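# Move two pipette tip boxes onto the pipetting robot deck

## Task

Fetch both pipette tip boxes from the supply shelving and set them into the two free slots on the deck of the pipetting robot, which stands on the shelved bench. Each box's lid must finish fully closed on it, and all other labware on the deck must finish seated in its slot. The task fails if a box is flipped over or if a box or lid touches the floor, and also if the robot falls or ends up tilted. The pedal bin and the stool may be moved. At the end, release everything and back away.

## Robot and tools

Robot: a Hello Robot Stretch 4 with one arm. It has an omni-wheel base, a lift on a mast, an arm that telescopes forward, a wrist with yaw, pitch and roll, and a two-finger gripper. It stands about 1.6 m tall, and the rim of the base lies within 0.23 m of the base origin.

Frames: the base frame sits on the floor under the centre of the base, with x forward, y left and z up. hand_pose is reported in this frame. It is a point between the open fingertips, and its printed value can be off. With all wrist joints at zero, the hand axes line up with the base axes. The odometry frame is the base frame as it was at the start of the scene. base_odometry counts wheel turns, so slipping is counted as travel. Heading runs from -3.142 to 3.142 and is positive to the left.

execute_actions(actions, cameras): actions is a list holding one action, or an empty list, which only returns state and images. An action holds "base", "joints" or both, and may add "pace" ("slow", "default", "fast" or "max") and "contact_limits". Alternatively it holds {"end_of_arm": "enable_torque"} alone, which re-powers a wrist or gripper motor that has switched off. All motions in one action start together.
- base takes exactly one command, and each is a relative move from where the base last measured itself. translate_m: straight drive in metres, -2 to 2, forward positive. strafe_m: sideways move in metres, -2 to 2, left positive. rotate_rad: turn in place in radians, -3.2 to 3.2, counter-clockwise (left) positive.
- joints is a dictionary of absolute targets, keyed by name:
  - lift_m: 0 to 1.2 m
  - arm_m: 0 to 0.55 m extension
  - wrist_yaw_rad: -1.134 to 4.276; 0 points forward, positive turns left, 3.14 is folded back, and above 3.4 the arm may block it.
  - wrist_pitch_rad: -1.117 to 4.259; 0 is level, 1.57 points straight down.
  - wrist_roll_rad: -1.117 to 4.259; at 0 the fingers are level with each other, and positive rolls clockwise as seen from behind the gripper.
  - gripper_m: -0.038 to 0.141 m, the gap between the fingertips; values below 0 press the fingers together.
  Done tolerances are ±0.004 for lift, arm and gripper, ±0.02 for yaw and roll, and ±0.05 for pitch.
  A joint target outside its range is clipped and the result reports it. An unknown key or any other out-of-range value makes the whole call be refused.
- contact_limits: {"arm_m": 0 to 0.75}, the push force allowed before a contact stop. The default is 0.5.
- cameras: any of head_camera, head_left_camera, head_right_camera, wrist_camera, or "all". Leaving it out or passing null means all; [] means none.

No single action runs longer than 15 s. A joint or base left out of an action may keep pushing toward its previous target. If a result reports a stop, the remaining calls in that reply are not executed.

Base speeds by pace, slow to max, are 0.1, 0.3, 0.4 and 0.6 m/s, and 1, 2, 3 and 4 rad/s for turning. Above lift_m 0.2 these are capped further, down to 0.3 m/s and 1 rad/s when the lift is at 1.2.

To unfold the wrist at the start, send lift_m 0.4 together with wrist_yaw_rad 0.

wait(seconds): 0 to 10 s with no new command, then returns state and images. zoom_image(camera, region [x0,y0,x1,y1]): gives a closer view of the latest full image, at most 504x504 px, origin at the top-left. read_manual(section): returns licence text only. finished_scene(scene): ends scene 1 or 2 and reports success. Ending is final and the goal must hold afterwards.

Result lines:
- base_status and joint_status:
  - "done" means the target was reached; for the base, it only means the wheels turned the full amount.
  - "off_target" means the part stopped short and may still be pushing.
  - "contact_stop_at_<key>" means that part hit something; it then holds where it is, or goes slack for the lift, arm or wheels.
  - "limit_stop_at_<name>" means a built-in limit stopped it. "limit_stop_at_tilt" means a lean over 6 degrees; lift, arm and wheels then go slack. "limit_stop_at_own_body" means a self-collision, which is likely with pitch below -0.2 combined with roll below -0.4 or above 4.
  - "torque_fault" means a wrist motor maxed out and went limp; send enable_torque.
- on_its_own reports what happened without a command; in it, "held at" gives a target, not the actual position.
- lidar_m gives 12 sectors of 30 degrees: the 1st is ahead and they run counter-clockwise (4th left, 7th behind, 10th right). "-" means nothing seen or something closer than 0.25 m. The lidar covers roughly 0.15 m up to 1.6 m and can miss glass or thin legs.
- wrist_depth_mm is a 7x7 grid of depths in mm, 100 to 2000.
- turned_by_wheels vs turned_by_imu: a difference above about 0.1 rad points to slipping or a collision.
- base_tilt is in degrees, with forward and right positive.
- motor_effort is in percent, with the peak in brackets. For wheels, positive means turning right.

Gripper: to grasp, command a gap smaller than the object. The reading and "done" do not confirm a hold; look for a clear change in gripper effort. A load in a level gripper pulls the pitch effort away from 0. If the fingertips stick on a surface, raise the lift.

Avoid: turning or driving with more than 1 kg held and arm_m above 0.2, especially at fast or max pace, since the robot may tip. Avoid hard or high pushes, dropping or flipping the tip boxes, lids falling, and ramming the gripper, which causes torque faults. Disturbances may occasionally shift loose objects.

Each tool is called as name(argument=value, ...) on one line, values as JSON.

## Session

execute_actions(actions=[])

Scene clock: 0.00 s.
base_odometry: x=+0.000 y=+0.000 heading=+0.000 (m, m, rad; odometry frame)
turned_by_wheels: +0.000 (rad since the last result)
turned_by_imu: +0.000 (rad since the last result)
base_tilt: forward=+0.8 right=+0.2 (deg)
lidar_m: 2.14 1.32 1.33 1.66 1.91 1.91 1.43 1.32 1.32 2.23 1.56 1.57
base_status: not commanded
joint_positions: lift_m=+0.241 arm_m=+0.000 wrist_yaw_rad=+3.116 wrist_pitch_rad=+0.018 wrist_roll_rad=+0.018 gripper_m=+0.057
joint_status: not commanded
motor_effort: lift_m=+19 arm_m=+0 wrist_yaw_rad=+1 wrist_pitch_rad=-6 wrist_roll_rad=+1 gripper_m=-4 wheel_0=+1 wheel_1=+0 wheel_2=+1 (%)
hand_pose: x=-0.1151 y=+0.0946 z=+0.4142 quat_wxyz=(+0.013, -0.009, +0.009, +1.000) (m; base frame)
wrist_depth_mm: - 145 246 - - - 1661 / - 114 144 - - - 1661 / - 116 143 - - - 1661 / 116 138 183 - - - 1576 / 223 1756 - - - - 1618 / 715 1430 213 1921 211 1756 1618 / 574 1060 1008 152 1078 1160 1229
pictures: head_camera, head_left_camera, head_right_camera, wrist_camera
Images, in order (width x height): head_camera 420x560, head_left_camera 420x672, head_right_camera 420x672, wrist_camera 616x392.

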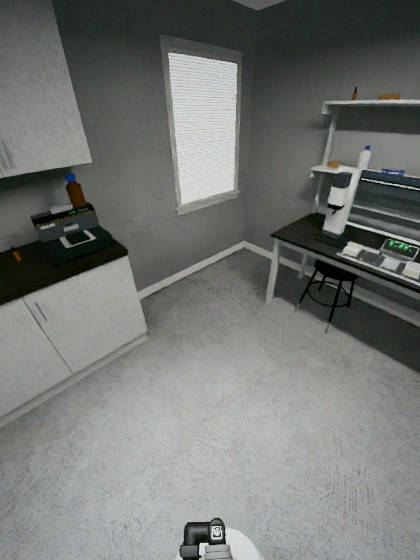

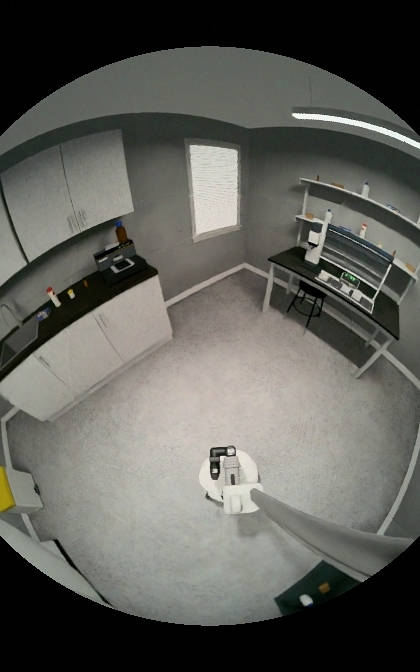

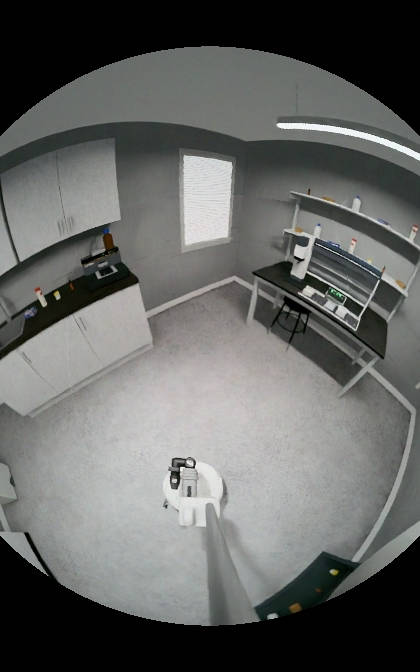

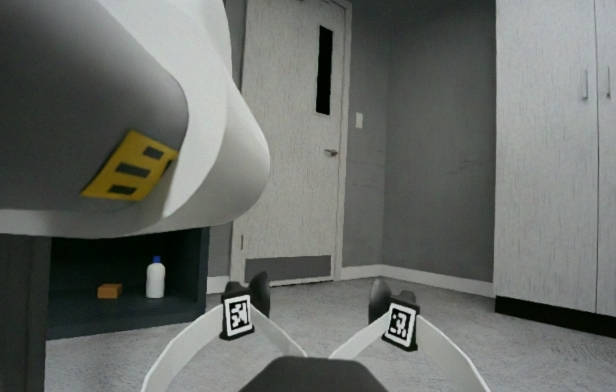

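execute_actions(actions=[{"base":{"rotate_rad":-0.8},"joints":{"lift_m":0.5,"wrist_yaw_rad":0}}], cameras=["head_camera","wrist_camera"])

zoom_image(camera="head_camera", region=[60, 130, 360, 330])

execute_actions(actions=[{"base":{"rotate_rad":-1.57}}], cameras=["head_camera","wrist_camera"])

Scene clock: 3.43 s.
base_odometry: x=+0.000 y=+0.000 heading=-0.800 (m, m, rad; odometry frame)
turned_by_wheels: -0.800 (rad since the last result)
turned_by_imu: -0.808 (rad since the last result)
base_tilt: forward=+0.7 right=+0.2 (deg)
lidar_m: 1.55 1.68 1.35 1.30 1.42 1.98 1.89 2.36 1.34 1.29 1.89 1.58
base_status: done
joint_positions: lift_m=+0.500 arm_m=+0.000 wrist_yaw_rad=+0.000 wrist_pitch_rad=+0.018 wrist_roll_rad=+0.018 gripper_m=+0.057
joint_status: all done
motor_effort: lift_m=+24(25) arm_m=+0(0) wrist_yaw_rad=+0(3) wrist_pitch_rad=-5(7) wrist_roll_rad=+1(2) gripper_m=-3(4) wheel_0=+1(1) wheel_1=+0(8) wheel_2=+1(10) (%)
hand_pose: x=+0.4595 y=-0.0873 z=+0.6727 quat_wxyz=(+1.000, +0.009, +0.009, +0.000) (m; base frame)
wrist_depth_mm: - - - - - - - / - - - - - - - / - - 1708 - - - - / - - 1708 1576 - - - / - - - - - - 1983 / - - 212 - 211 - 1983 / 1537 1537 1537 152 1464 1808 1921
pictures: head_camera, wrist_camera
camera_calibration (this result's frames):
wrist_camera: T_world_to_cam=[[0.0340412, -0.998536, 0.0420278, -0.121804], [0.0369462, -0.0407662, -0.998485, 0.720778], [0.998737, 0.0355424, 0.0355044, -0.253135], [0, 0, 0, 1]] pos_world=[0.230331, -0.0832454, 0.733793]
Images, in order (width x height): head_camera 420x560, wrist_camera 616x392.

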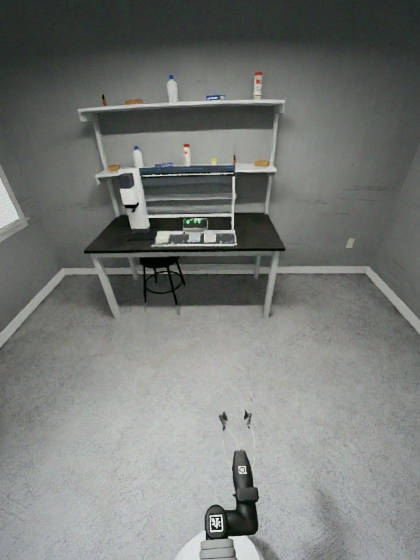

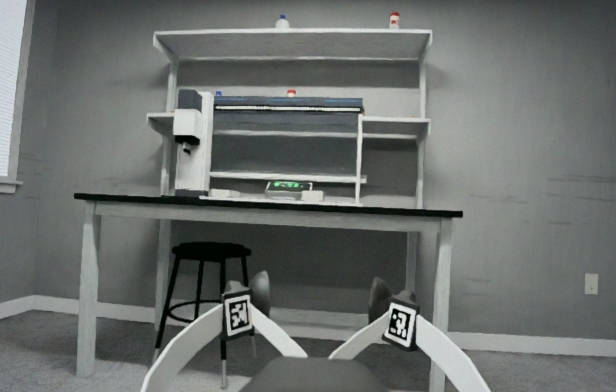

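Region (60, 130, 360, 330) of head_camera's 420x560 image, scaled by 1.680, with more detail than that image has.

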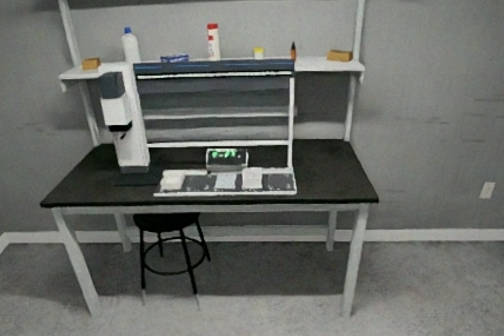

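Scene clock: 5.50 s.
base_odometry: x=+0.000 y=+0.000 heading=-2.370 (m, m, rad; odometry frame)
turned_by_wheels: -1.570 (rad since the last result)
turned_by_imu: -1.587 (rad since the last result)
base_tilt: forward=+0.6 right=+0.2 (deg)
lidar_m: 1.30 1.90 1.61 1.55 1.69 1.34 1.33 1.43 2.02 1.90 2.04 1.35
base_status: done
joint_positions: lift_m=+0.500 arm_m=+0.000 wrist_yaw_rad=+0.000 wrist_pitch_rad=+0.018 wrist_roll_rad=+0.018 gripper_m=+0.057
joint_status: not commanded
motor_effort: lift_m=+23(24) arm_m=+0(0) wrist_yaw_rad=+1(0) wrist_pitch_rad=-4(5) wrist_roll_rad=+1(2) gripper_m=-2(2) wheel_0=+2(6) wheel_1=+1(9) wheel_2=+1(9) (%)
hand_pose: x=+0.4595 y=-0.0875 z=+0.6728 quat_wxyz=(+1.000, +0.009, +0.009, +0.000) (m; base frame)
wrist_depth_mm: 1756 1661 1661 1366 1308 1281 1464 / 1708 1661 1618 1576 1537 1397 1464 / 1661 1576 1618 1366 1499 1205 1464 / 1661 1618 1618 1537 1499 1397 1464 / 1618 1618 1576 1576 1499 1229 1397 / 1661 1618 213 1464 211 1138 1397 / 1618 1576 1397 152 1464 1098 1430
pictures: head_camera, wrist_camera
camera_calibration (this result's frames):
wrist_camera: T_world_to_cam=[[0.0336098, -0.998551, 0.0420291, -0.121737], [0.0369559, -0.0407824, -0.998484, 0.720911], [0.998752, 0.0351121, 0.0355317, -0.253166], [0, 0, 0, 1]] pos_world=[0.2303, -0.0832709, 0.73393]
Images, in order (width x height): head_camera 420x560, wrist_camera 616x392.

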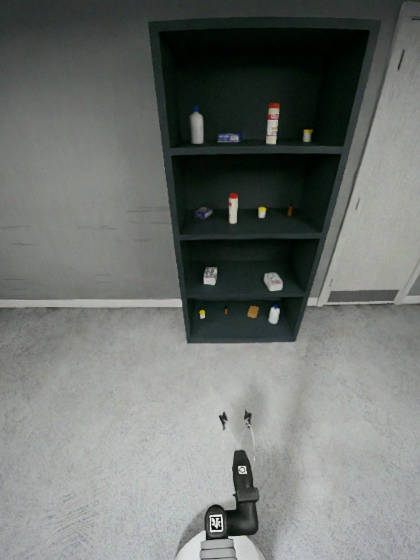

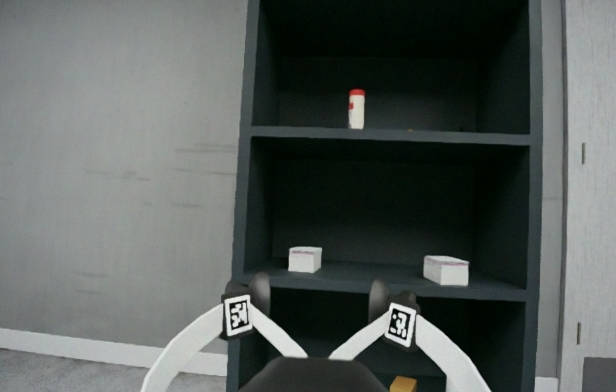

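execute_actions(actions=[{"base":{"translate_m":0.6},"joints":{"lift_m":0.42,"gripper_m":0.14}}], cameras=["head_camera","wrist_camera"])

zoom_image(camera="head_camera", region=[150, 300, 400, 460])

Scene clock: 9.80 s.
base_odometry: x=-0.430 y=-0.419 heading=-2.370 (m, m, rad; odometry frame)
turned_by_wheels: +0.000 (rad since the last result)
turned_by_imu: +0.000 (rad since the last result)
base_tilt: forward=+0.6 right=+0.1 (deg)
lidar_m: 0.70 1.25 1.84 1.54 1.66 1.99 1.95 2.10 2.02 1.95 0.97 0.75
base_status: done
joint_positions: lift_m=+0.420 arm_m=+0.000 wrist_yaw_rad=+0.000 wrist_pitch_rad=+0.018 wrist_roll_rad=+0.018 gripper_m=+0.140
joint_status: all done
motor_effort: lift_m=+14(21) arm_m=-1(0) wrist_yaw_rad=+1(0) wrist_pitch_rad=-5(6) wrist_roll_rad=+1(1) gripper_m=+1(4) wheel_0=+0(6) wheel_1=+1(8) wheel_2=-2(17) (%)
hand_pose: x=+0.4595 y=-0.0874 z=+0.5934 quat_wxyz=(+1.000, +0.009, +0.009, +0.000) (m; base frame)
wrist_depth_mm: 1060 1025 597 597 585 585 564 / 1060 1025 723 878 842 798 768 / 1025 1008 750 960 946 917 891 / 1008 1008 768 960 917 904 891 / 1025 1008 691 699 931 917 842 / 1008 991 215 504 488 216 492 / 1025 564 798 149 917 878 854
pictures: head_camera, wrist_camera
camera_calibration (this result's frames):
wrist_camera: T_world_to_cam=[[0.0338008, -0.998544, 0.0420291, -0.118434], [0.0369638, -0.0407754, -0.998484, 0.641673], [0.998745, 0.0353031, 0.0355318, -0.250345], [0, 0, 0, 1]] pos_world=[0.230316, -0.0832596, 0.654573]
Images, in order (width x height): head_camera 420x560, wrist_camera 616x392.

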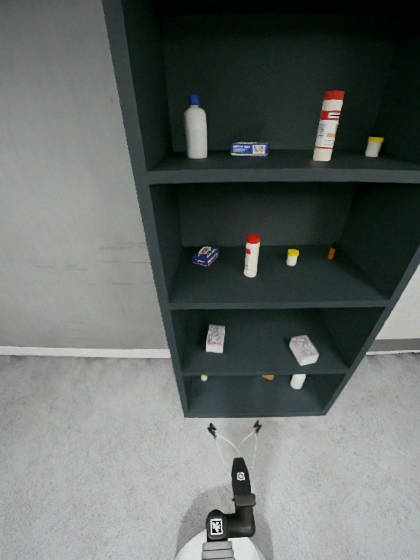

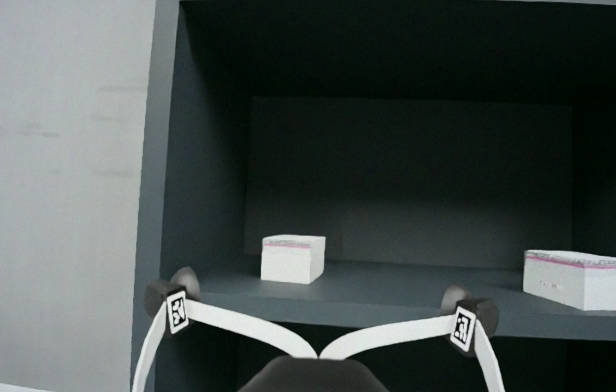

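Region (150, 300, 400, 460) of head_camera's 420x560 image, scaled by 2.016, with more detail than that image has; it fills the top 323 rows of this view, and the rest is white.

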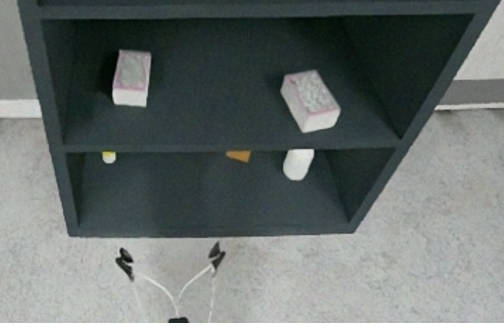

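execute_actions(actions=[{"base":{"rotate_rad":-0.15},"joints":{"lift_m":0.36}}], cameras=[])

execute_actions(actions=[{"base":{"strafe_m":0.19},"joints":{"arm_m":0.15}}], cameras=["head_camera","wrist_camera"])

Scene clock: 13.63 s.
base_odometry: x=-0.430 y=-0.419 heading=-2.519 (m, m, rad; odometry frame)
turned_by_wheels: -0.150 (rad since the last result)
turned_by_imu: -0.150 (rad since the last result)
base_tilt: forward=+0.7 right=+0.1 (deg)
lidar_m: 0.70 0.72 1.55 1.55 1.55 2.05 1.93 2.00 2.13 1.94 1.86 0.77
base_status: done
joint_positions: lift_m=+0.360 arm_m=+0.000 wrist_yaw_rad=+0.000 wrist_pitch_rad=+0.018 wrist_roll_rad=+0.018 gripper_m=+0.140
joint_status: all done
motor_effort: lift_m=+14(14) arm_m=+0(0) wrist_yaw_rad=+1(1) wrist_pitch_rad=-5(5) wrist_roll_rad=+2(1) gripper_m=+0(2) wheel_0=+2(5) wheel_1=+0(6) wheel_2=+2(10) (%)
hand_pose: x=+0.4595 y=-0.0874 z=+0.5335 quat_wxyz=(+1.000, +0.009, +0.009, +0.000) (m; base frame)
wrist_depth_mm: 976 621 732 723 683 699 661 / 931 640 976 976 976 917 723 / 946 661 946 960 991 991 715 / 723 668 960 976 991 931 707 / 715 544 500 535 603 554 654 / 707 580 214 946 960 217 691 / 492 640 917 149 931 854 683
pictures: none
No camera images: the call's "cameras" was empty. Leave "cameras" out to get every camera's image.

Scene clock: 15.53 s.
base_odometry: x=-0.319 y=-0.573 heading=-2.519 (m, m, rad; odometry frame)
turned_by_wheels: +0.000 (rad since the last result)
turned_by_imu: +0.001 (rad since the last result)
base_tilt: forward=+0.7 right=+0.1 (deg)
lidar_m: 0.68 1.19 1.54 1.35 1.38 1.79 1.96 2.02 2.31 2.14 1.10 0.76
base_status: done
joint_positions: lift_m=+0.360 arm_m=+0.149 wrist_yaw_rad=+0.000 wrist_pitch_rad=+0.018 wrist_roll_rad=+0.018 gripper_m=+0.140
joint_status: all done
motor_effort: lift_m=+14(14) arm_m=+6(7) wrist_yaw_rad=+1(2) wrist_pitch_rad=-4(6) wrist_roll_rad=+2(1) gripper_m=+0(0) wheel_0=-1(8) wheel_1=+1(8) wheel_2=+0(3) (%)
hand_pose: x=+0.6084 y=-0.0874 z=+0.5335 quat_wxyz=(+1.000, +0.009, +0.009, +0.000) (m; base frame)
wrist_depth_mm: 798 788 525 715 691 707 668 / 809 788 554 788 831 820 854 / 778 338 580 798 809 831 842 / 778 345 609 809 809 820 831 / 759 349 445 462 569 647 715 / 778 332 215 342 343 216 355 / 759 332 661 149 788 798 820
pictures: head_camera, wrist_camera
camera_calibration (this result's frames):
wrist_camera: T_world_to_cam=[[0.0338698, -0.998542, 0.0420313, -0.12097], [0.0370306, -0.0407727, -0.998482, 0.576292], [0.99874, 0.0353748, 0.0355957, -0.396942], [0, 0, 0, 1]] pos_world=[0.379199, -0.0832553, 0.594631]
Images, in order (width x height): head_camera 420x560, wrist_camera 616x392.

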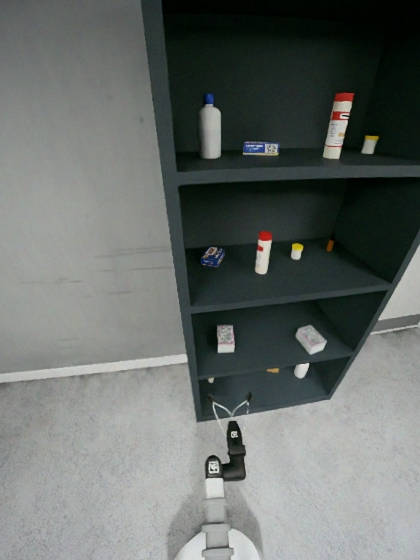

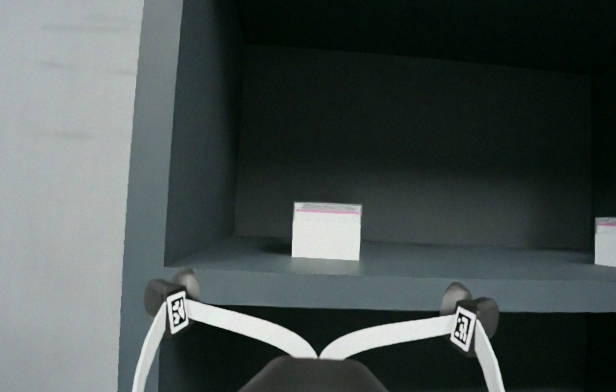

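zoom_image(camera="wrist_camera", region=[250, 160, 400, 290])

Region (250, 160, 400, 290) of wrist_camera's 616x392 image, scaled by 3.360; it fills the top 437 rows of this view, and the rest is white.

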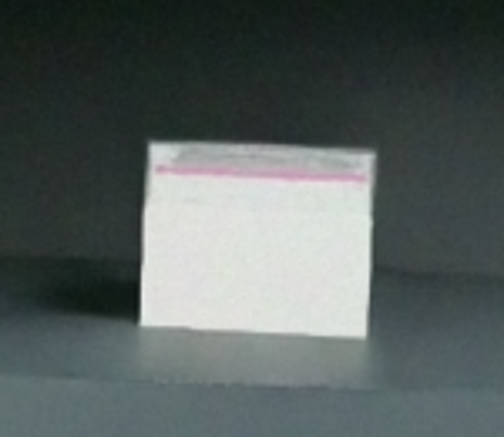

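execute_actions(actions=[{"joints":{"lift_m":0.49,"wrist_pitch_rad":0.3}}], cameras=[])

execute_actions(actions=[{"joints":{"arm_m":0.38}}], cameras=["head_right_camera","wrist_camera"])

Scene clock: 20.03 s.
base_odometry: x=-0.319 y=-0.573 heading=-2.519 (m, m, rad; odometry frame)
turned_by_wheels: +0.000 (rad since the last result)
turned_by_imu: +0.001 (rad since the last result)
base_tilt: forward=+0.7 right=+0.1 (deg)
lidar_m: 0.69 1.16 1.52 1.35 1.36 1.79 1.94 2.04 2.32 2.14 1.10 0.76
base_status: not commanded
joint_positions: lift_m=+0.490 arm_m=+0.149 wrist_yaw_rad=+0.000 wrist_pitch_rad=+0.302 wrist_roll_rad=+0.018 gripper_m=+0.140
joint_status: all done
motor_effort: lift_m=+24(24) arm_m=+5(6) wrist_yaw_rad=+1(1) wrist_pitch_rad=-4(4) wrist_roll_rad=+2(2) gripper_m=+0(2) wheel_0=-1(1) wheel_1=+1(1) wheel_2=+0(0) (%)
hand_pose: x=+0.5954 y=-0.0874 z=+0.5820 quat_wxyz=(+0.989, +0.009, +0.150, -0.001) (m; base frame)
wrist_depth_mm: 715 303 554 723 732 732 750 / 741 314 574 741 768 768 768 / 759 338 591 778 788 788 809 / 798 342 544 504 732 768 788 / 831 357 421 433 439 449 459 / 854 878 214 370 373 216 891 / 891 891 615 149 891 904 891
pictures: none
No camera images: the call's "cameras" was empty. Leave "cameras" out to get every camera's image.

Scene clock: 21.83 s.
base_odometry: x=-0.319 y=-0.573 heading=-2.519 (m, m, rad; odometry frame)
turned_by_wheels: +0.000 (rad since the last result)
turned_by_imu: +0.000 (rad since the last result)
base_tilt: forward=+0.7 right=+0.2 (deg)
lidar_m: 0.69 1.18 1.54 1.37 1.36 1.80 1.96 2.00 2.32 2.13 1.11 0.76
base_status: not commanded
joint_positions: lift_m=+0.490 arm_m=+0.379 wrist_yaw_rad=+0.000 wrist_pitch_rad=+0.302 wrist_roll_rad=+0.018 gripper_m=+0.140
joint_status: all done
motor_effort: lift_m=+24(24) arm_m=+6(7) wrist_yaw_rad=+1(1) wrist_pitch_rad=-5(4) wrist_roll_rad=+1(2) gripper_m=-1(1) wheel_0=-1(1) wheel_1=+1(1) wheel_2=+0(0) (%)
hand_pose: x=+0.8254 y=-0.0874 z=+0.5820 quat_wxyz=(+0.989, +0.009, +0.150, -0.001) (m; base frame)
wrist_depth_mm: 190 293 508 508 525 525 530 / 193 298 521 530 535 549 549 / 195 304 544 549 554 569 569 / 196 306 554 569 574 585 597 / 197 307 421 272 407 449 455 / 197 262 215 248 249 216 319 / 197 234 238 150 242 239 256
pictures: head_right_camera, wrist_camera
camera_calibration (this result's frames):
wrist_camera: T_world_to_cam=[[0.0442649, -0.998542, 0.0308866, -0.132463], [-0.244427, -0.0408023, -0.968809, 0.831697], [0.968657, 0.0353348, -0.245876, -0.426729], [0, 0, 0, 1]] pos_world=[0.622506, -0.0832562, 0.704924]
Images, in order (width x height): head_right_camera 420x672, wrist_camera 616x392.

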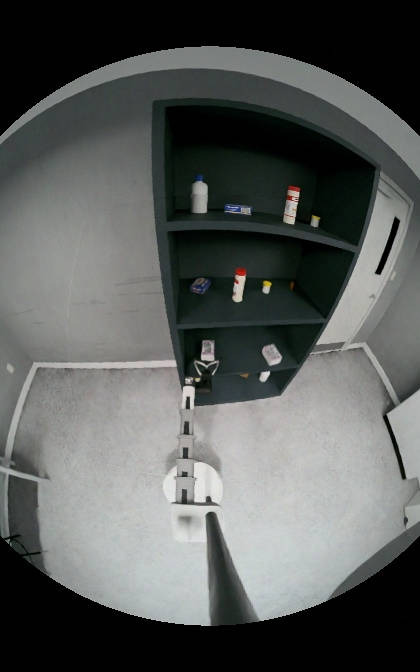

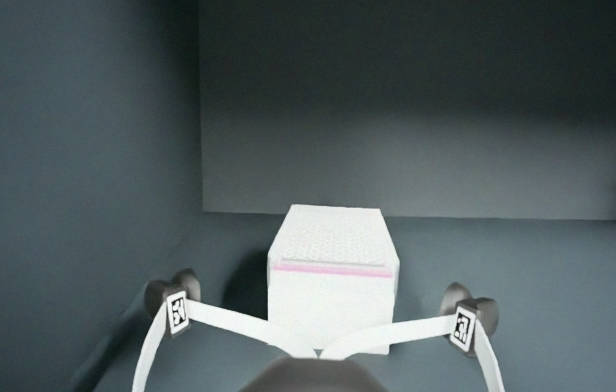

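execute_actions(actions=[{"base":{"strafe_m":-0.008},"joints":{"lift_m":0.47}}], cameras=[])

execute_actions(actions=[{"joints":{"arm_m":0.44},"pace":"slow","contact_limits":{"arm_m":0.2}}], cameras=["wrist_camera"])

Scene clock: 24.97 s.
base_odometry: x=-0.324 y=-0.567 heading=-2.519 (m, m, rad; odometry frame)
turned_by_wheels: +0.000 (rad since the last result)
turned_by_imu: +0.001 (rad since the last result)
base_tilt: forward=+0.7 right=+0.2 (deg)
lidar_m: 0.69 1.18 1.56 1.36 1.37 1.80 1.95 2.00 2.32 2.14 1.10 0.74
base_status: done
joint_positions: lift_m=+0.470 arm_m=+0.379 wrist_yaw_rad=+0.000 wrist_pitch_rad=+0.302 wrist_roll_rad=+0.018 gripper_m=+0.140
joint_status: all done
motor_effort: lift_m=+14(23) arm_m=+6(6) wrist_yaw_rad=+1(0) wrist_pitch_rad=-4(5) wrist_roll_rad=+2(1) gripper_m=+0(1) wheel_0=+0(11) wheel_1=-2(6) wheel_2=+0(1) (%)
hand_pose: x=+0.8253 y=-0.0874 z=+0.5629 quat_wxyz=(+0.989, +0.009, +0.150, -0.001) (m; base frame)
wrist_depth_mm: 202 312 512 512 521 525 525 / 205 317 530 535 549 549 544 / 207 320 544 549 564 564 564 / 209 325 544 569 564 580 591 / 208 319 375 244 357 397 404 / 210 249 214 249 264 216 281 / 197 206 211 150 216 213 223
pictures: none
No camera images: the call's "cameras" was empty. Leave "cameras" out to get every camera's image.

Scene clock: 26.80 s.
base_odometry: x=-0.324 y=-0.567 heading=-2.519 (m, m, rad; odometry frame)
turned_by_wheels: +0.000 (rad since the last result)
turned_by_imu: +0.000 (rad since the last result)
base_tilt: forward=+0.6 right=+0.2 (deg)
lidar_m: 0.69 1.20 1.54 1.37 1.36 1.80 1.96 2.00 2.29 2.14 1.10 0.77
base_status: not commanded
joint_positions: lift_m=+0.470 arm_m=+0.439 wrist_yaw_rad=+0.000 wrist_pitch_rad=+0.302 wrist_roll_rad=+0.018 gripper_m=+0.140
joint_status: all done
motor_effort: lift_m=+14(14) arm_m=+6(5) wrist_yaw_rad=+1(1) wrist_pitch_rad=-5(5) wrist_roll_rad=+2(2) gripper_m=+0(1) wheel_0=+0(0) wheel_1=-2(2) wheel_2=+0(0) (%)
contact_limits: arm_m 0.2
hand_pose: x=+0.8853 y=-0.0874 z=+0.5629 quat_wxyz=(+0.989, +0.009, +0.150, -0.001) (m; base frame)
wrist_depth_mm: 210 322 452 459 466 469 477 / 213 329 469 473 480 484 488 / 215 332 488 492 500 500 508 / 217 338 504 504 517 525 535 / 217 317 373 215 340 397 404 / 218 248 191 184 184 218 283 / 200 206 201 150 197 211 223
pictures: wrist_camera
camera_calibration (this result's frames):
wrist_camera: T_world_to_cam=[[0.0441615, -0.998547, 0.0308866, -0.134463], [-0.244431, -0.0407769, -0.968809, 0.82781], [0.968661, 0.0352344, -0.245876, -0.489537], [0, 0, 0, 1]] pos_world=[0.682475, -0.0832637, 0.685777]
Images, in order (width x height): wrist_camera 616x392.

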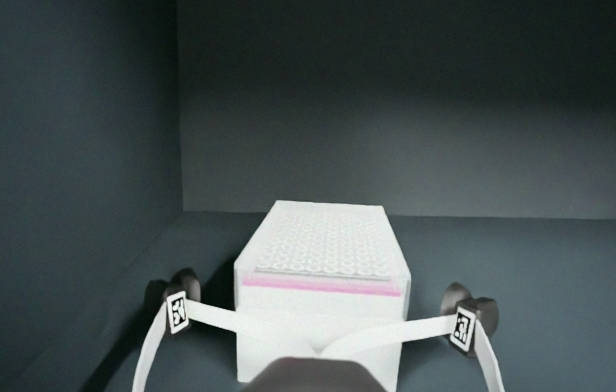

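execute_actions(actions=[{"joints":{"gripper_m":0.06}}], cameras=["wrist_camera"])

execute_actions(actions=[{"joints":{"lift_m":0.51},"pace":"slow"}], cameras=["wrist_camera","head_camera"])

Scene clock: 29.23 s.
base_odometry: x=-0.324 y=-0.567 heading=-2.519 (m, m, rad; odometry frame)
turned_by_wheels: +0.000 (rad since the last result)
turned_by_imu: +0.001 (rad since the last result)
base_tilt: forward=+0.6 right=+0.1 (deg)
lidar_m: 0.68 1.16 1.52 1.39 1.38 1.81 1.96 2.02 2.31 2.13 1.09 0.75
base_status: not commanded
joint_positions: lift_m=+0.470 arm_m=+0.439 wrist_yaw_rad=+0.000 wrist_pitch_rad=+0.303 wrist_roll_rad=+0.018 gripper_m=+0.060
joint_status: all done
motor_effort: lift_m=+14(14) arm_m=+6(6) wrist_yaw_rad=+0(1) wrist_pitch_rad=-6(8) wrist_roll_rad=+2(1) gripper_m=-10(12) wheel_0=+0(0) wheel_1=-2(2) wheel_2=+0(0) (%)
hand_pose: x=+0.8853 y=-0.0873 z=+0.5627 quat_wxyz=(+0.989, +0.009, +0.151, -0.001) (m; base frame)
wrist_depth_mm: 211 320 452 455 462 469 473 / 212 330 477 473 480 484 488 / 214 330 492 492 500 500 512 / 216 334 508 504 512 525 530 / 218 317 368 209 336 392 402 / 216 262 183 179 180 278 281 / 199 204 195 179 179 207 222
pictures: wrist_camera
camera_calibration (this result's frames):
wrist_camera: T_world_to_cam=[[0.0444917, -0.998533, 0.0308576, -0.134646], [-0.245051, -0.0408528, -0.968649, 0.828087], [0.968489, 0.0355352, -0.246509, -0.489034], [0, 0, 0, 1]] pos_world=[0.682538, -0.0832412, 0.68573]
Images, in order (width x height): wrist_camera 616x392.

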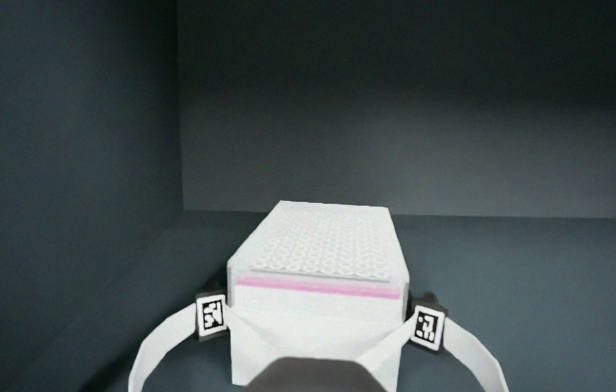

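Scene clock: 30.40 s.
base_odometry: x=-0.324 y=-0.567 heading=-2.519 (m, m, rad; odometry frame)
turned_by_wheels: +0.000 (rad since the last result)
turned_by_imu: +0.000 (rad since the last result)
base_tilt: forward=+0.6 right=+0.1 (deg)
lidar_m: 0.69 1.19 1.55 1.35 1.38 1.81 1.96 2.03 2.31 2.13 1.12 0.76
base_status: not commanded
joint_positions: lift_m=+0.510 arm_m=+0.439 wrist_yaw_rad=+0.000 wrist_pitch_rad=+0.303 wrist_roll_rad=+0.018 gripper_m=+0.060
joint_status: all done
motor_effort: lift_m=+25(26) arm_m=+6(6) wrist_yaw_rad=+0(0) wrist_pitch_rad=-8(10) wrist_roll_rad=+1(2) gripper_m=-10(11) wheel_0=+0(0) wheel_1=-2(1) wheel_2=+0(0) (%)
hand_pose: x=+0.8853 y=-0.0873 z=+0.6016 quat_wxyz=(+0.988, +0.009, +0.151, -0.001) (m; base frame)
wrist_depth_mm: 211 322 452 459 466 469 480 / 213 329 473 477 480 488 488 / 214 334 492 500 504 504 512 / 216 334 508 512 521 525 530 / 217 338 469 477 488 496 508 / 217 312 185 180 181 351 357 / 217 257 246 176 175 260 279
pictures: head_camera, wrist_camera
camera_calibration (this result's frames):
wrist_camera: T_world_to_cam=[[0.0444814, -0.998534, 0.0308317, -0.135829], [-0.245623, -0.0408462, -0.968504, 0.866208], [0.968344, 0.0355074, -0.24708, -0.478917], [0, 0, 0, 1]] pos_world=[0.682559, -0.0832432, 0.724784]
Images, in order (width x height): head_camera 420x560, wrist_camera 616x392.

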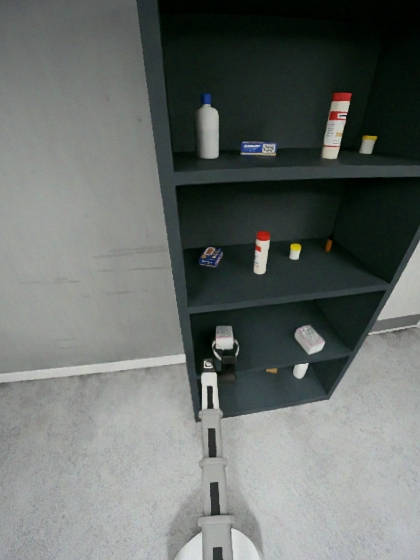

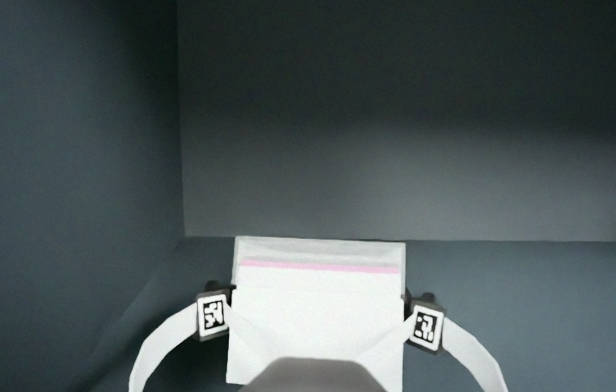

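execute_actions(actions=[{"joints":{"lift_m":0.47},"pace":"slow"}], cameras=[])

execute_actions(actions=[{"joints":{"gripper_m":0.13}}], cameras=["wrist_camera"])

execute_actions(actions=[{"joints":{"arm_m":0.465},"pace":"slow","contact_limits":{"arm_m":0.2}}], cameras=["wrist_camera"])

Scene clock: 32.93 s.
base_odometry: x=-0.324 y=-0.567 heading=-2.519 (m, m, rad; odometry frame)
turned_by_wheels: +0.000 (rad since the last result)
turned_by_imu: +0.001 (rad since the last result)
base_tilt: forward=+0.7 right=+0.1 (deg)
lidar_m: 0.68 1.19 1.51 1.37 1.37 1.78 1.94 2.01 2.32 2.14 1.14 0.73
base_status: not commanded
joint_positions: lift_m=+0.470 arm_m=+0.439 wrist_yaw_rad=+0.000 wrist_pitch_rad=+0.302 wrist_roll_rad=+0.018 gripper_m=+0.060
joint_status: all done
motor_effort: lift_m=+14(23) arm_m=+6(6) wrist_yaw_rad=+1(0) wrist_pitch_rad=-5(9) wrist_roll_rad=+1(1) gripper_m=-10(9) wheel_0=+0(0) wheel_1=-2(1) wheel_2=+0(0) (%)
hand_pose: x=+0.8853 y=-0.0875 z=+0.5628 quat_wxyz=(+0.989, +0.009, +0.151, -0.001) (m; base frame)
wrist_depth_mm: 211 324 455 459 466 477 480 / 213 329 469 477 488 488 488 / 215 330 488 496 500 504 508 / 218 336 500 512 508 521 535 / 217 317 368 210 338 394 404 / 217 263 182 178 179 281 282 / 200 204 200 180 179 207 222
pictures: none
No camera images: the call's "cameras" was empty. Leave "cameras" out to get every camera's image.

Scene clock: 34.57 s.
base_odometry: x=-0.324 y=-0.567 heading=-2.519 (m, m, rad; odometry frame)
turned_by_wheels: +0.000 (rad since the last result)
turned_by_imu: +0.000 (rad since the last result)
base_tilt: forward=+0.6 right=+0.1 (deg)
lidar_m: 0.69 1.16 1.54 1.37 1.36 1.84 1.96 2.02 2.33 2.12 1.10 0.75
base_status: not commanded
joint_positions: lift_m=+0.470 arm_m=+0.439 wrist_yaw_rad=+0.000 wrist_pitch_rad=+0.302 wrist_roll_rad=+0.018 gripper_m=+0.130
joint_status: all done
motor_effort: lift_m=+14(14) arm_m=+6(6) wrist_yaw_rad=+1(1) wrist_pitch_rad=-7(6) wrist_roll_rad=+1(1) gripper_m=-1(7) wheel_0=+0(0) wheel_1=-2(2) wheel_2=+0(0) (%)
hand_pose: x=+0.8853 y=-0.0875 z=+0.5628 quat_wxyz=(+0.989, +0.009, +0.151, -0.001) (m; base frame)
wrist_depth_mm: 209 322 459 459 466 473 477 / 213 329 469 477 480 484 488 / 215 332 480 492 504 504 508 / 216 338 500 504 517 521 530 / 218 315 370 216 340 397 402 / 217 249 189 185 185 251 282 / 200 206 201 146 197 213 221
pictures: wrist_camera
camera_calibration (this result's frames):
wrist_camera: T_world_to_cam=[[0.043973, -0.998556, 0.030874, -0.134341], [-0.244714, -0.0407285, -0.96874, 0.827953], [0.968598, 0.0350431, -0.246151, -0.489333], [0, 0, 0, 1]] pos_world=[0.682486, -0.0832781, 0.685769]
Images, in order (width x height): wrist_camera 616x392.

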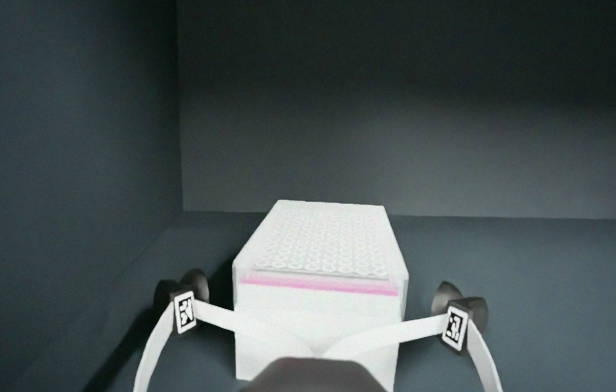

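Scene clock: 35.87 s.
base_odometry: x=-0.324 y=-0.567 heading=-2.519 (m, m, rad; odometry frame)
turned_by_wheels: +0.000 (rad since the last result)
turned_by_imu: +0.000 (rad since the last result)
base_tilt: forward=+0.6 right=+0.2 (deg)
lidar_m: 0.68 1.19 1.54 1.38 1.36 1.81 1.96 2.02 2.31 2.13 1.09 0.76
base_status: not commanded
joint_positions: lift_m=+0.470 arm_m=+0.464 wrist_yaw_rad=+0.000 wrist_pitch_rad=+0.302 wrist_roll_rad=+0.018 gripper_m=+0.130
joint_status: all done
motor_effort: lift_m=+14(14) arm_m=+6(6) wrist_yaw_rad=+2(2) wrist_pitch_rad=-6(6) wrist_roll_rad=+2(2) gripper_m=-1(0) wheel_0=+0(0) wheel_1=-2(2) wheel_2=+0(0) (%)
contact_limits: arm_m 0.2
hand_pose: x=+0.9102 y=-0.0875 z=+0.5628 quat_wxyz=(+0.989, +0.009, +0.151, -0.002) (m; base frame)
wrist_depth_mm: 213 329 430 439 439 449 452 / 216 330 452 459 459 459 469 / 219 338 462 473 473 477 480 / 220 342 480 484 496 496 508 / 221 317 370 213 357 394 404 / 220 251 190 179 180 253 282 / 202 206 200 145 183 206 222
pictures: wrist_camera
camera_calibration (this result's frames):
wrist_camera: T_world_to_cam=[[0.0437958, -0.998563, 0.030874, -0.135326], [-0.244721, -0.0406851, -0.96874, 0.834063], [0.968604, 0.0348712, -0.246151, -0.513501], [0, 0, 0, 1]] pos_world=[0.707418, -0.0832909, 0.685769]
Images, in order (width x height): wrist_camera 616x392.

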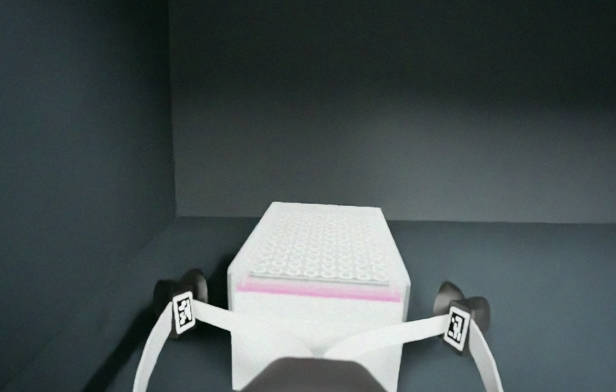

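execute_actions(actions=[{"joints":{"gripper_m":0.02}}], cameras=["wrist_camera"])

execute_actions(actions=[{"joints":{"lift_m":0.49},"pace":"slow"}], cameras=["wrist_camera"])

Scene clock: 39.70 s.
base_odometry: x=-0.324 y=-0.567 heading=-2.519 (m, m, rad; odometry frame)
turned_by_wheels: +0.000 (rad since the last result)
turned_by_imu: +0.001 (rad since the last result)
base_tilt: forward=+0.7 right=+0.2 (deg)
lidar_m: 0.69 1.17 1.53 1.34 1.37 1.79 1.96 2.00 2.29 2.11 1.10 0.75
base_status: not commanded
joint_positions: lift_m=+0.470 arm_m=+0.464 wrist_yaw_rad=+0.000 wrist_pitch_rad=+0.303 wrist_roll_rad=+0.018 gripper_m=+0.020
joint_status: all done
motor_effort: lift_m=+14(14) arm_m=+6(6) wrist_yaw_rad=+1(0) wrist_pitch_rad=-7(8) wrist_roll_rad=+2(2) gripper_m=-20(21) wheel_0=+0(0) wheel_1=-2(1) wheel_2=+0(0) (%)
hand_pose: x=+0.9103 y=-0.0874 z=+0.5626 quat_wxyz=(+0.989, +0.009, +0.151, -0.001) (m; base frame)
wrist_depth_mm: 212 327 427 436 439 449 452 / 216 332 452 449 455 462 466 / 219 338 462 469 477 477 484 / 220 342 480 484 496 504 504 / 220 317 368 204 334 392 402 / 221 262 174 160 165 279 281 / 201 196 170 160 158 169 220
pictures: wrist_camera
camera_calibration (this result's frames):
wrist_camera: T_world_to_cam=[[0.0441455, -0.998549, 0.0308412, -0.135529], [-0.245431, -0.0407653, -0.968556, 0.834403], [0.968408, 0.035188, -0.246875, -0.512978], [0, 0, 0, 1]] pos_world=[0.707544, -0.0832672, 0.685705]
Images, in order (width x height): wrist_camera 616x392.

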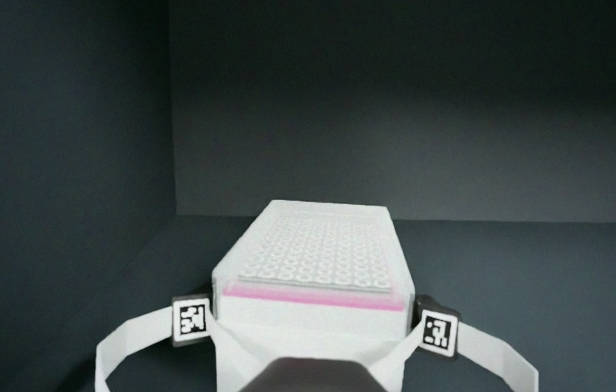

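Scene clock: 40.63 s.
base_odometry: x=-0.324 y=-0.567 heading=-2.519 (m, m, rad; odometry frame)
turned_by_wheels: +0.000 (rad since the last result)
turned_by_imu: +0.000 (rad since the last result)
base_tilt: forward=+0.7 right=+0.1 (deg)
lidar_m: 0.67 1.17 1.55 1.37 1.38 1.83 1.95 2.02 2.30 2.13 1.09 0.74
base_status: not commanded
joint_positions: lift_m=+0.490 arm_m=+0.464 wrist_yaw_rad=+0.000 wrist_pitch_rad=+0.303 wrist_roll_rad=+0.018 gripper_m=+0.020
joint_status: all done
motor_effort: lift_m=+25(25) arm_m=+6(6) wrist_yaw_rad=+1(1) wrist_pitch_rad=-10(11) wrist_roll_rad=+1(2) gripper_m=-21(20) wheel_0=+0(0) wheel_1=-1(2) wheel_2=+0(0) (%)
hand_pose: x=+0.9102 y=-0.0874 z=+0.5815 quat_wxyz=(+0.988, +0.009, +0.151, -0.001) (m; base frame)
wrist_depth_mm: 212 329 427 433 442 449 449 / 216 332 452 455 459 459 466 / 218 340 466 466 473 484 484 / 219 342 480 488 492 496 512 / 220 342 413 204 382 442 449 / 220 279 173 161 164 314 317 / 216 224 171 160 159 169 256
pictures: wrist_camera
camera_calibration (this result's frames):
wrist_camera: T_world_to_cam=[[0.0441589, -0.998549, 0.0308223, -0.136114], [-0.245849, -0.0407654, -0.968451, 0.853092], [0.968302, 0.0351881, -0.247292, -0.507919], [0, 0, 0, 1]] pos_world=[0.707561, -0.0832672, 0.704768]
Images, in order (width x height): wrist_camera 616x392.

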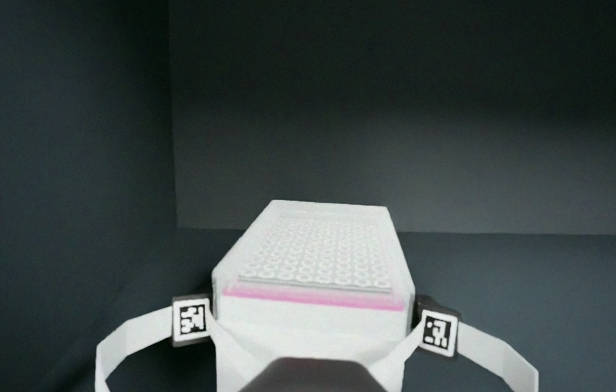

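execute_actions(actions=[{"joints":{"arm_m":0.0}}], cameras=[])

execute_actions(actions=[{"base":{"rotate_rad":1.72},"joints":{"lift_m":0.85},"pace":"slow"}], cameras=["head_camera"])

Scene clock: 44.10 s.
base_odometry: x=-0.324 y=-0.567 heading=-2.519 (m, m, rad; odometry frame)
turned_by_wheels: +0.000 (rad since the last result)
turned_by_imu: +0.001 (rad since the last result)
base_tilt: forward=+0.6 right=+0.2 (deg)
lidar_m: 0.70 1.18 1.55 1.36 1.37 1.79 1.96 2.02 2.29 2.14 1.13 0.76
base_status: not commanded
joint_positions: lift_m=+0.490 arm_m=+0.001 wrist_yaw_rad=+0.000 wrist_pitch_rad=+0.304 wrist_roll_rad=+0.018 gripper_m=+0.020
joint_status: all done
motor_effort: lift_m=+25(25) arm_m=-6(5) wrist_yaw_rad=+1(0) wrist_pitch_rad=-10(10) wrist_roll_rad=+1(1) gripper_m=-20(21) wheel_0=+0(0) wheel_1=-2(2) wheel_2=+0(0) (%)
hand_pose: x=+0.4472 y=-0.0875 z=+0.5815 quat_wxyz=(+0.988, +0.009, +0.151, -0.001) (m; base frame)
wrist_depth_mm: 842 854 535 866 866 891 878 / 866 878 554 904 891 904 904 / 904 917 559 917 931 946 917 / 946 946 554 699 732 750 615 / 991 976 508 202 517 535 549 / 1025 1008 173 161 164 1060 946 / 960 946 170 160 159 169 809
pictures: none
No camera images: the call's "cameras" was empty. Leave "cameras" out to get every camera's image.

Scene clock: 47.53 s.
base_odometry: x=-0.324 y=-0.566 heading=-0.800 (m, m, rad; odometry frame)
turned_by_wheels: +1.719 (rad since the last result)
turned_by_imu: +1.739 (rad since the last result)
base_tilt: forward=+0.6 right=+0.1 (deg)
lidar_m: 0.47 1.45 2.11 1.93 2.08 2.19 2.14 0.93 0.71 0.70 1.23 1.82
base_status: done
joint_positions: lift_m=+0.850 arm_m=+0.001 wrist_yaw_rad=+0.000 wrist_pitch_rad=+0.304 wrist_roll_rad=+0.018 gripper_m=+0.020
joint_status: all done
motor_effort: lift_m=+25(26) arm_m=-6(6) wrist_yaw_rad=+0(0) wrist_pitch_rad=-11(11) wrist_roll_rad=+2(0) gripper_m=-20(21) wheel_0=-3(6) wheel_1=-4(8) wheel_2=-5(5) (%)
hand_pose: x=+0.4473 y=-0.0874 z=+0.9415 quat_wxyz=(+0.988, +0.009, +0.151, -0.001) (m; base frame)
wrist_depth_mm: 1863 1921 1863 1756 1708 1661 1618 / 1397 1863 1863 1808 1756 1756 1661 / 1499 1863 1863 1921 1863 1863 1756 / 1336 1281 1281 1921 1921 1808 1708 / - - - 204 1983 1863 1756 / 1756 1863 169 160 164 1921 1708 / 1464 1430 170 160 160 170 1537
pictures: head_camera
Images, in order (width x height): head_camera 420x560.

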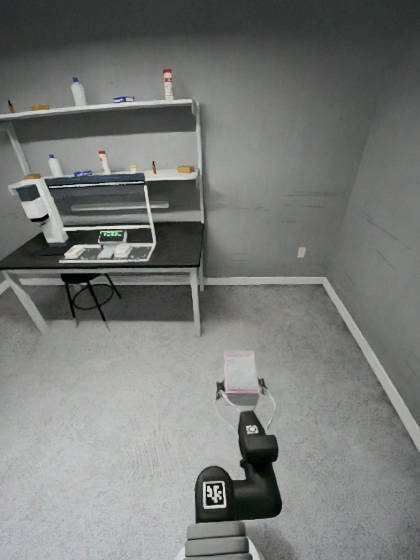

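execute_actions(actions=[{"base":{"strafe_m":0.6}}], cameras=[])

execute_actions(actions=[{"base":{"translate_m":0.75}}], cameras=["head_camera","wrist_camera"])

zoom_image(camera="head_camera", region=[80, 260, 320, 420])

Scene clock: 51.73 s.
base_odometry: x=+0.107 y=-0.149 heading=-0.801 (m, m, rad; odometry frame)
turned_by_wheels: +0.000 (rad since the last result)
turned_by_imu: +0.003 (rad since the last result)
base_tilt: forward=+0.7 right=+0.2 (deg)
lidar_m: 0.51 1.51 1.35 1.34 1.44 2.17 2.08 2.36 1.34 1.29 1.89 1.42
base_status: done
joint_positions: lift_m=+0.850 arm_m=+0.001 wrist_yaw_rad=+0.000 wrist_pitch_rad=+0.304 wrist_roll_rad=+0.018 gripper_m=+0.020
joint_status: not commanded
motor_effort: lift_m=+24(25) arm_m=-5(5) wrist_yaw_rad=+1(2) wrist_pitch_rad=-9(10) wrist_roll_rad=+1(2) gripper_m=-20(21) wheel_0=-1(11) wheel_1=+0(12) wheel_2=+0(8) (%)
hand_pose: x=+0.4473 y=-0.0874 z=+0.9416 quat_wxyz=(+0.988, +0.009, +0.151, -0.001) (m; base frame)
wrist_depth_mm: 1983 1863 1921 1756 1756 1756 1661 / - 1921 1921 1464 1808 1756 1708 / - - 1983 1921 1808 1921 1708 / - 1336 1281 1205 1281 1863 1863 / - - - 204 1983 1983 1921 / 1756 1756 169 161 165 - 1983 / 1464 1430 170 160 159 169 1618
pictures: none
No camera images: the call's "cameras" was empty. Leave "cameras" out to get every camera's image.

Scene clock: 55.73 s.
base_odometry: x=+0.629 y=-0.687 heading=-0.800 (m, m, rad; odometry frame)
turned_by_wheels: +0.000 (rad since the last result)
turned_by_imu: +0.000 (rad since the last result)
base_tilt: forward=+0.7 right=+0.0 (deg)
lidar_m: 0.49 0.69 0.99 1.33 1.36 2.01 2.84 1.86 1.54 1.82 1.92 0.67
base_status: done
joint_positions: lift_m=+0.850 arm_m=+0.001 wrist_yaw_rad=+0.000 wrist_pitch_rad=+0.304 wrist_roll_rad=+0.018 gripper_m=+0.020
joint_status: not commanded
motor_effort: lift_m=+24(24) arm_m=-5(5) wrist_yaw_rad=+1(1) wrist_pitch_rad=-8(9) wrist_roll_rad=+1(2) gripper_m=-19(21) wheel_0=+1(9) wheel_1=+2(7) wheel_2=+0(11) (%)
hand_pose: x=+0.4473 y=-0.0874 z=+0.9416 quat_wxyz=(+0.988, +0.009, +0.151, -0.001) (m; base frame)
wrist_depth_mm: 723 732 707 683 683 1008 1025 / 732 1255 1229 1160 1138 1098 1098 / 750 1281 1255 1205 1182 1138 1118 / 798 1042 788 1118 1205 1182 1182 / 654 699 715 204 683 809 1182 / 544 525 169 161 165 564 569 / 723 549 170 160 159 169 459
pictures: head_camera, wrist_camera
camera_calibration (this result's frames):
wrist_camera: T_world_to_cam=[[0.0443206, -0.998542, 0.0308126, -0.126786], [-0.24597, -0.0408005, -0.968418, 1.08798], [0.968264, 0.0353419, -0.247419, 0.029556], [0, 0, 0, 1]] pos_world=[0.244611, -0.0832558, 1.06484]
Images, in order (width x height): head_camera 420x560, wrist_camera 616x392.

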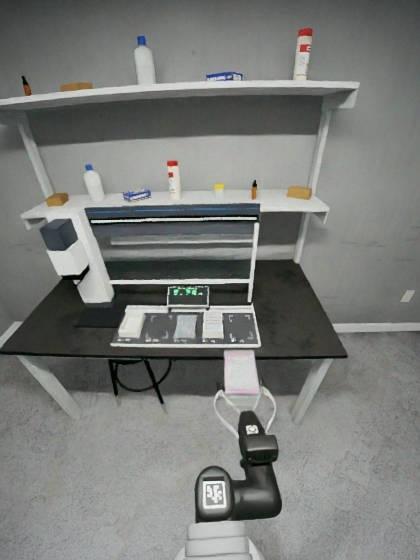

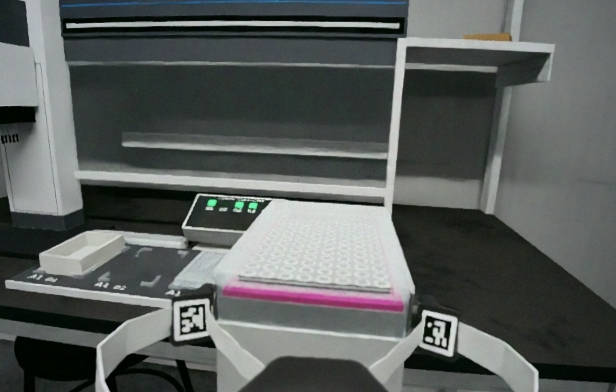

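Region (80, 260, 320, 420) of head_camera's 420x560 image, scaled by 2.100, with more detail than that image has.

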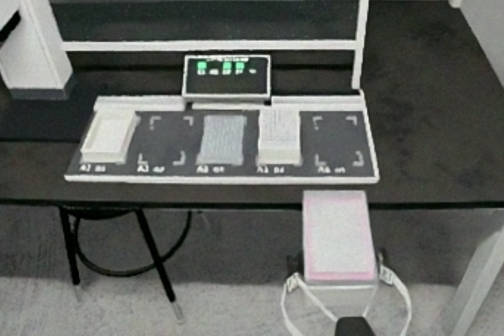

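execute_actions(actions=[{"base":{"strafe_m":-0.056},"joints":{"arm_m":0.32,"lift_m":0.77}}], cameras=["head_camera","wrist_camera"])

zoom_image(camera="head_camera", region=[150, 280, 300, 380])

Scene clock: 62.80 s.
base_odometry: x=+0.589 y=-0.726 heading=-0.800 (m, m, rad; odometry frame)
turned_by_wheels: +0.000 (rad since the last result)
turned_by_imu: +0.001 (rad since the last result)
base_tilt: forward=+0.7 right=+0.1 (deg)
lidar_m: 0.63 0.69 1.00 1.43 1.40 2.09 2.83 1.74 1.50 1.76 1.88 0.65
base_status: done
joint_positions: lift_m=+0.770 arm_m=+0.319 wrist_yaw_rad=+0.000 wrist_pitch_rad=+0.303 wrist_roll_rad=+0.018 gripper_m=+0.020
joint_status: all done
motor_effort: lift_m=+15(22) arm_m=+6(7) wrist_yaw_rad=+1(2) wrist_pitch_rad=-8(9) wrist_roll_rad=+2(2) gripper_m=-20(19) wheel_0=+2(11) wheel_1=-2(11) wheel_2=+0(0) (%)
hand_pose: x=+0.7652 y=-0.0874 z=+0.8624 quat_wxyz=(+0.988, +0.009, +0.151, -0.001) (m; base frame)
wrist_depth_mm: 891 866 842 809 809 788 723 / 931 904 878 854 831 809 778 / 946 931 891 878 854 831 798 / 768 452 707 732 831 854 842 / 415 399 418 204 496 585 591 / 357 314 169 161 164 413 418 / 279 224 170 160 159 170 329
pictures: head_camera, wrist_camera
camera_calibration (this result's frames):
wrist_camera: T_world_to_cam=[[0.0443637, -0.99854, 0.0308164, -0.138462], [-0.245889, -0.0408119, -0.968439, 1.08943], [0.968282, 0.0353861, -0.24734, -0.298008], [0, 0, 0, 1]] pos_world=[0.562576, -0.0832525, 0.9856]
Images, in order (width x height): head_camera 420x560, wrist_camera 616x392.

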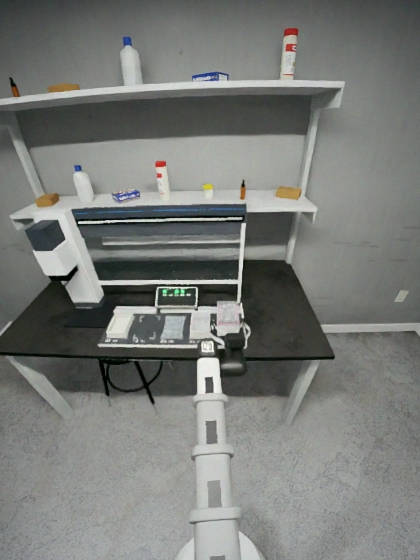

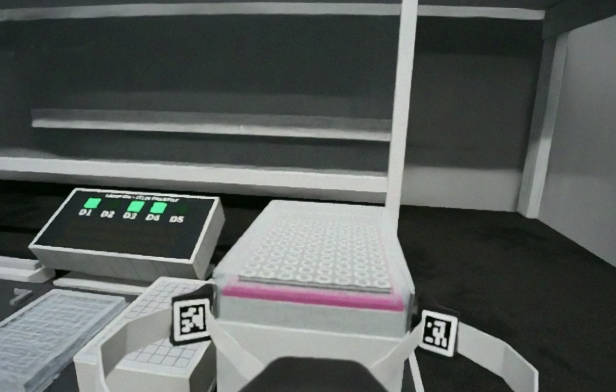

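Region (150, 280, 300, 380) of head_camera's 420x560 image, scaled by 3.360, with more detail than that image has.

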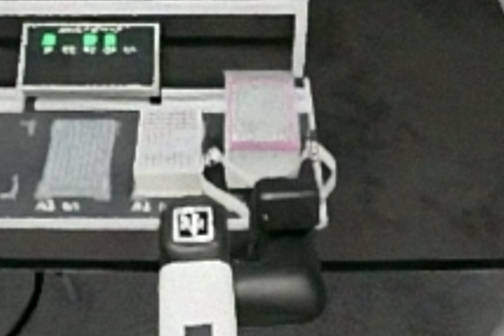

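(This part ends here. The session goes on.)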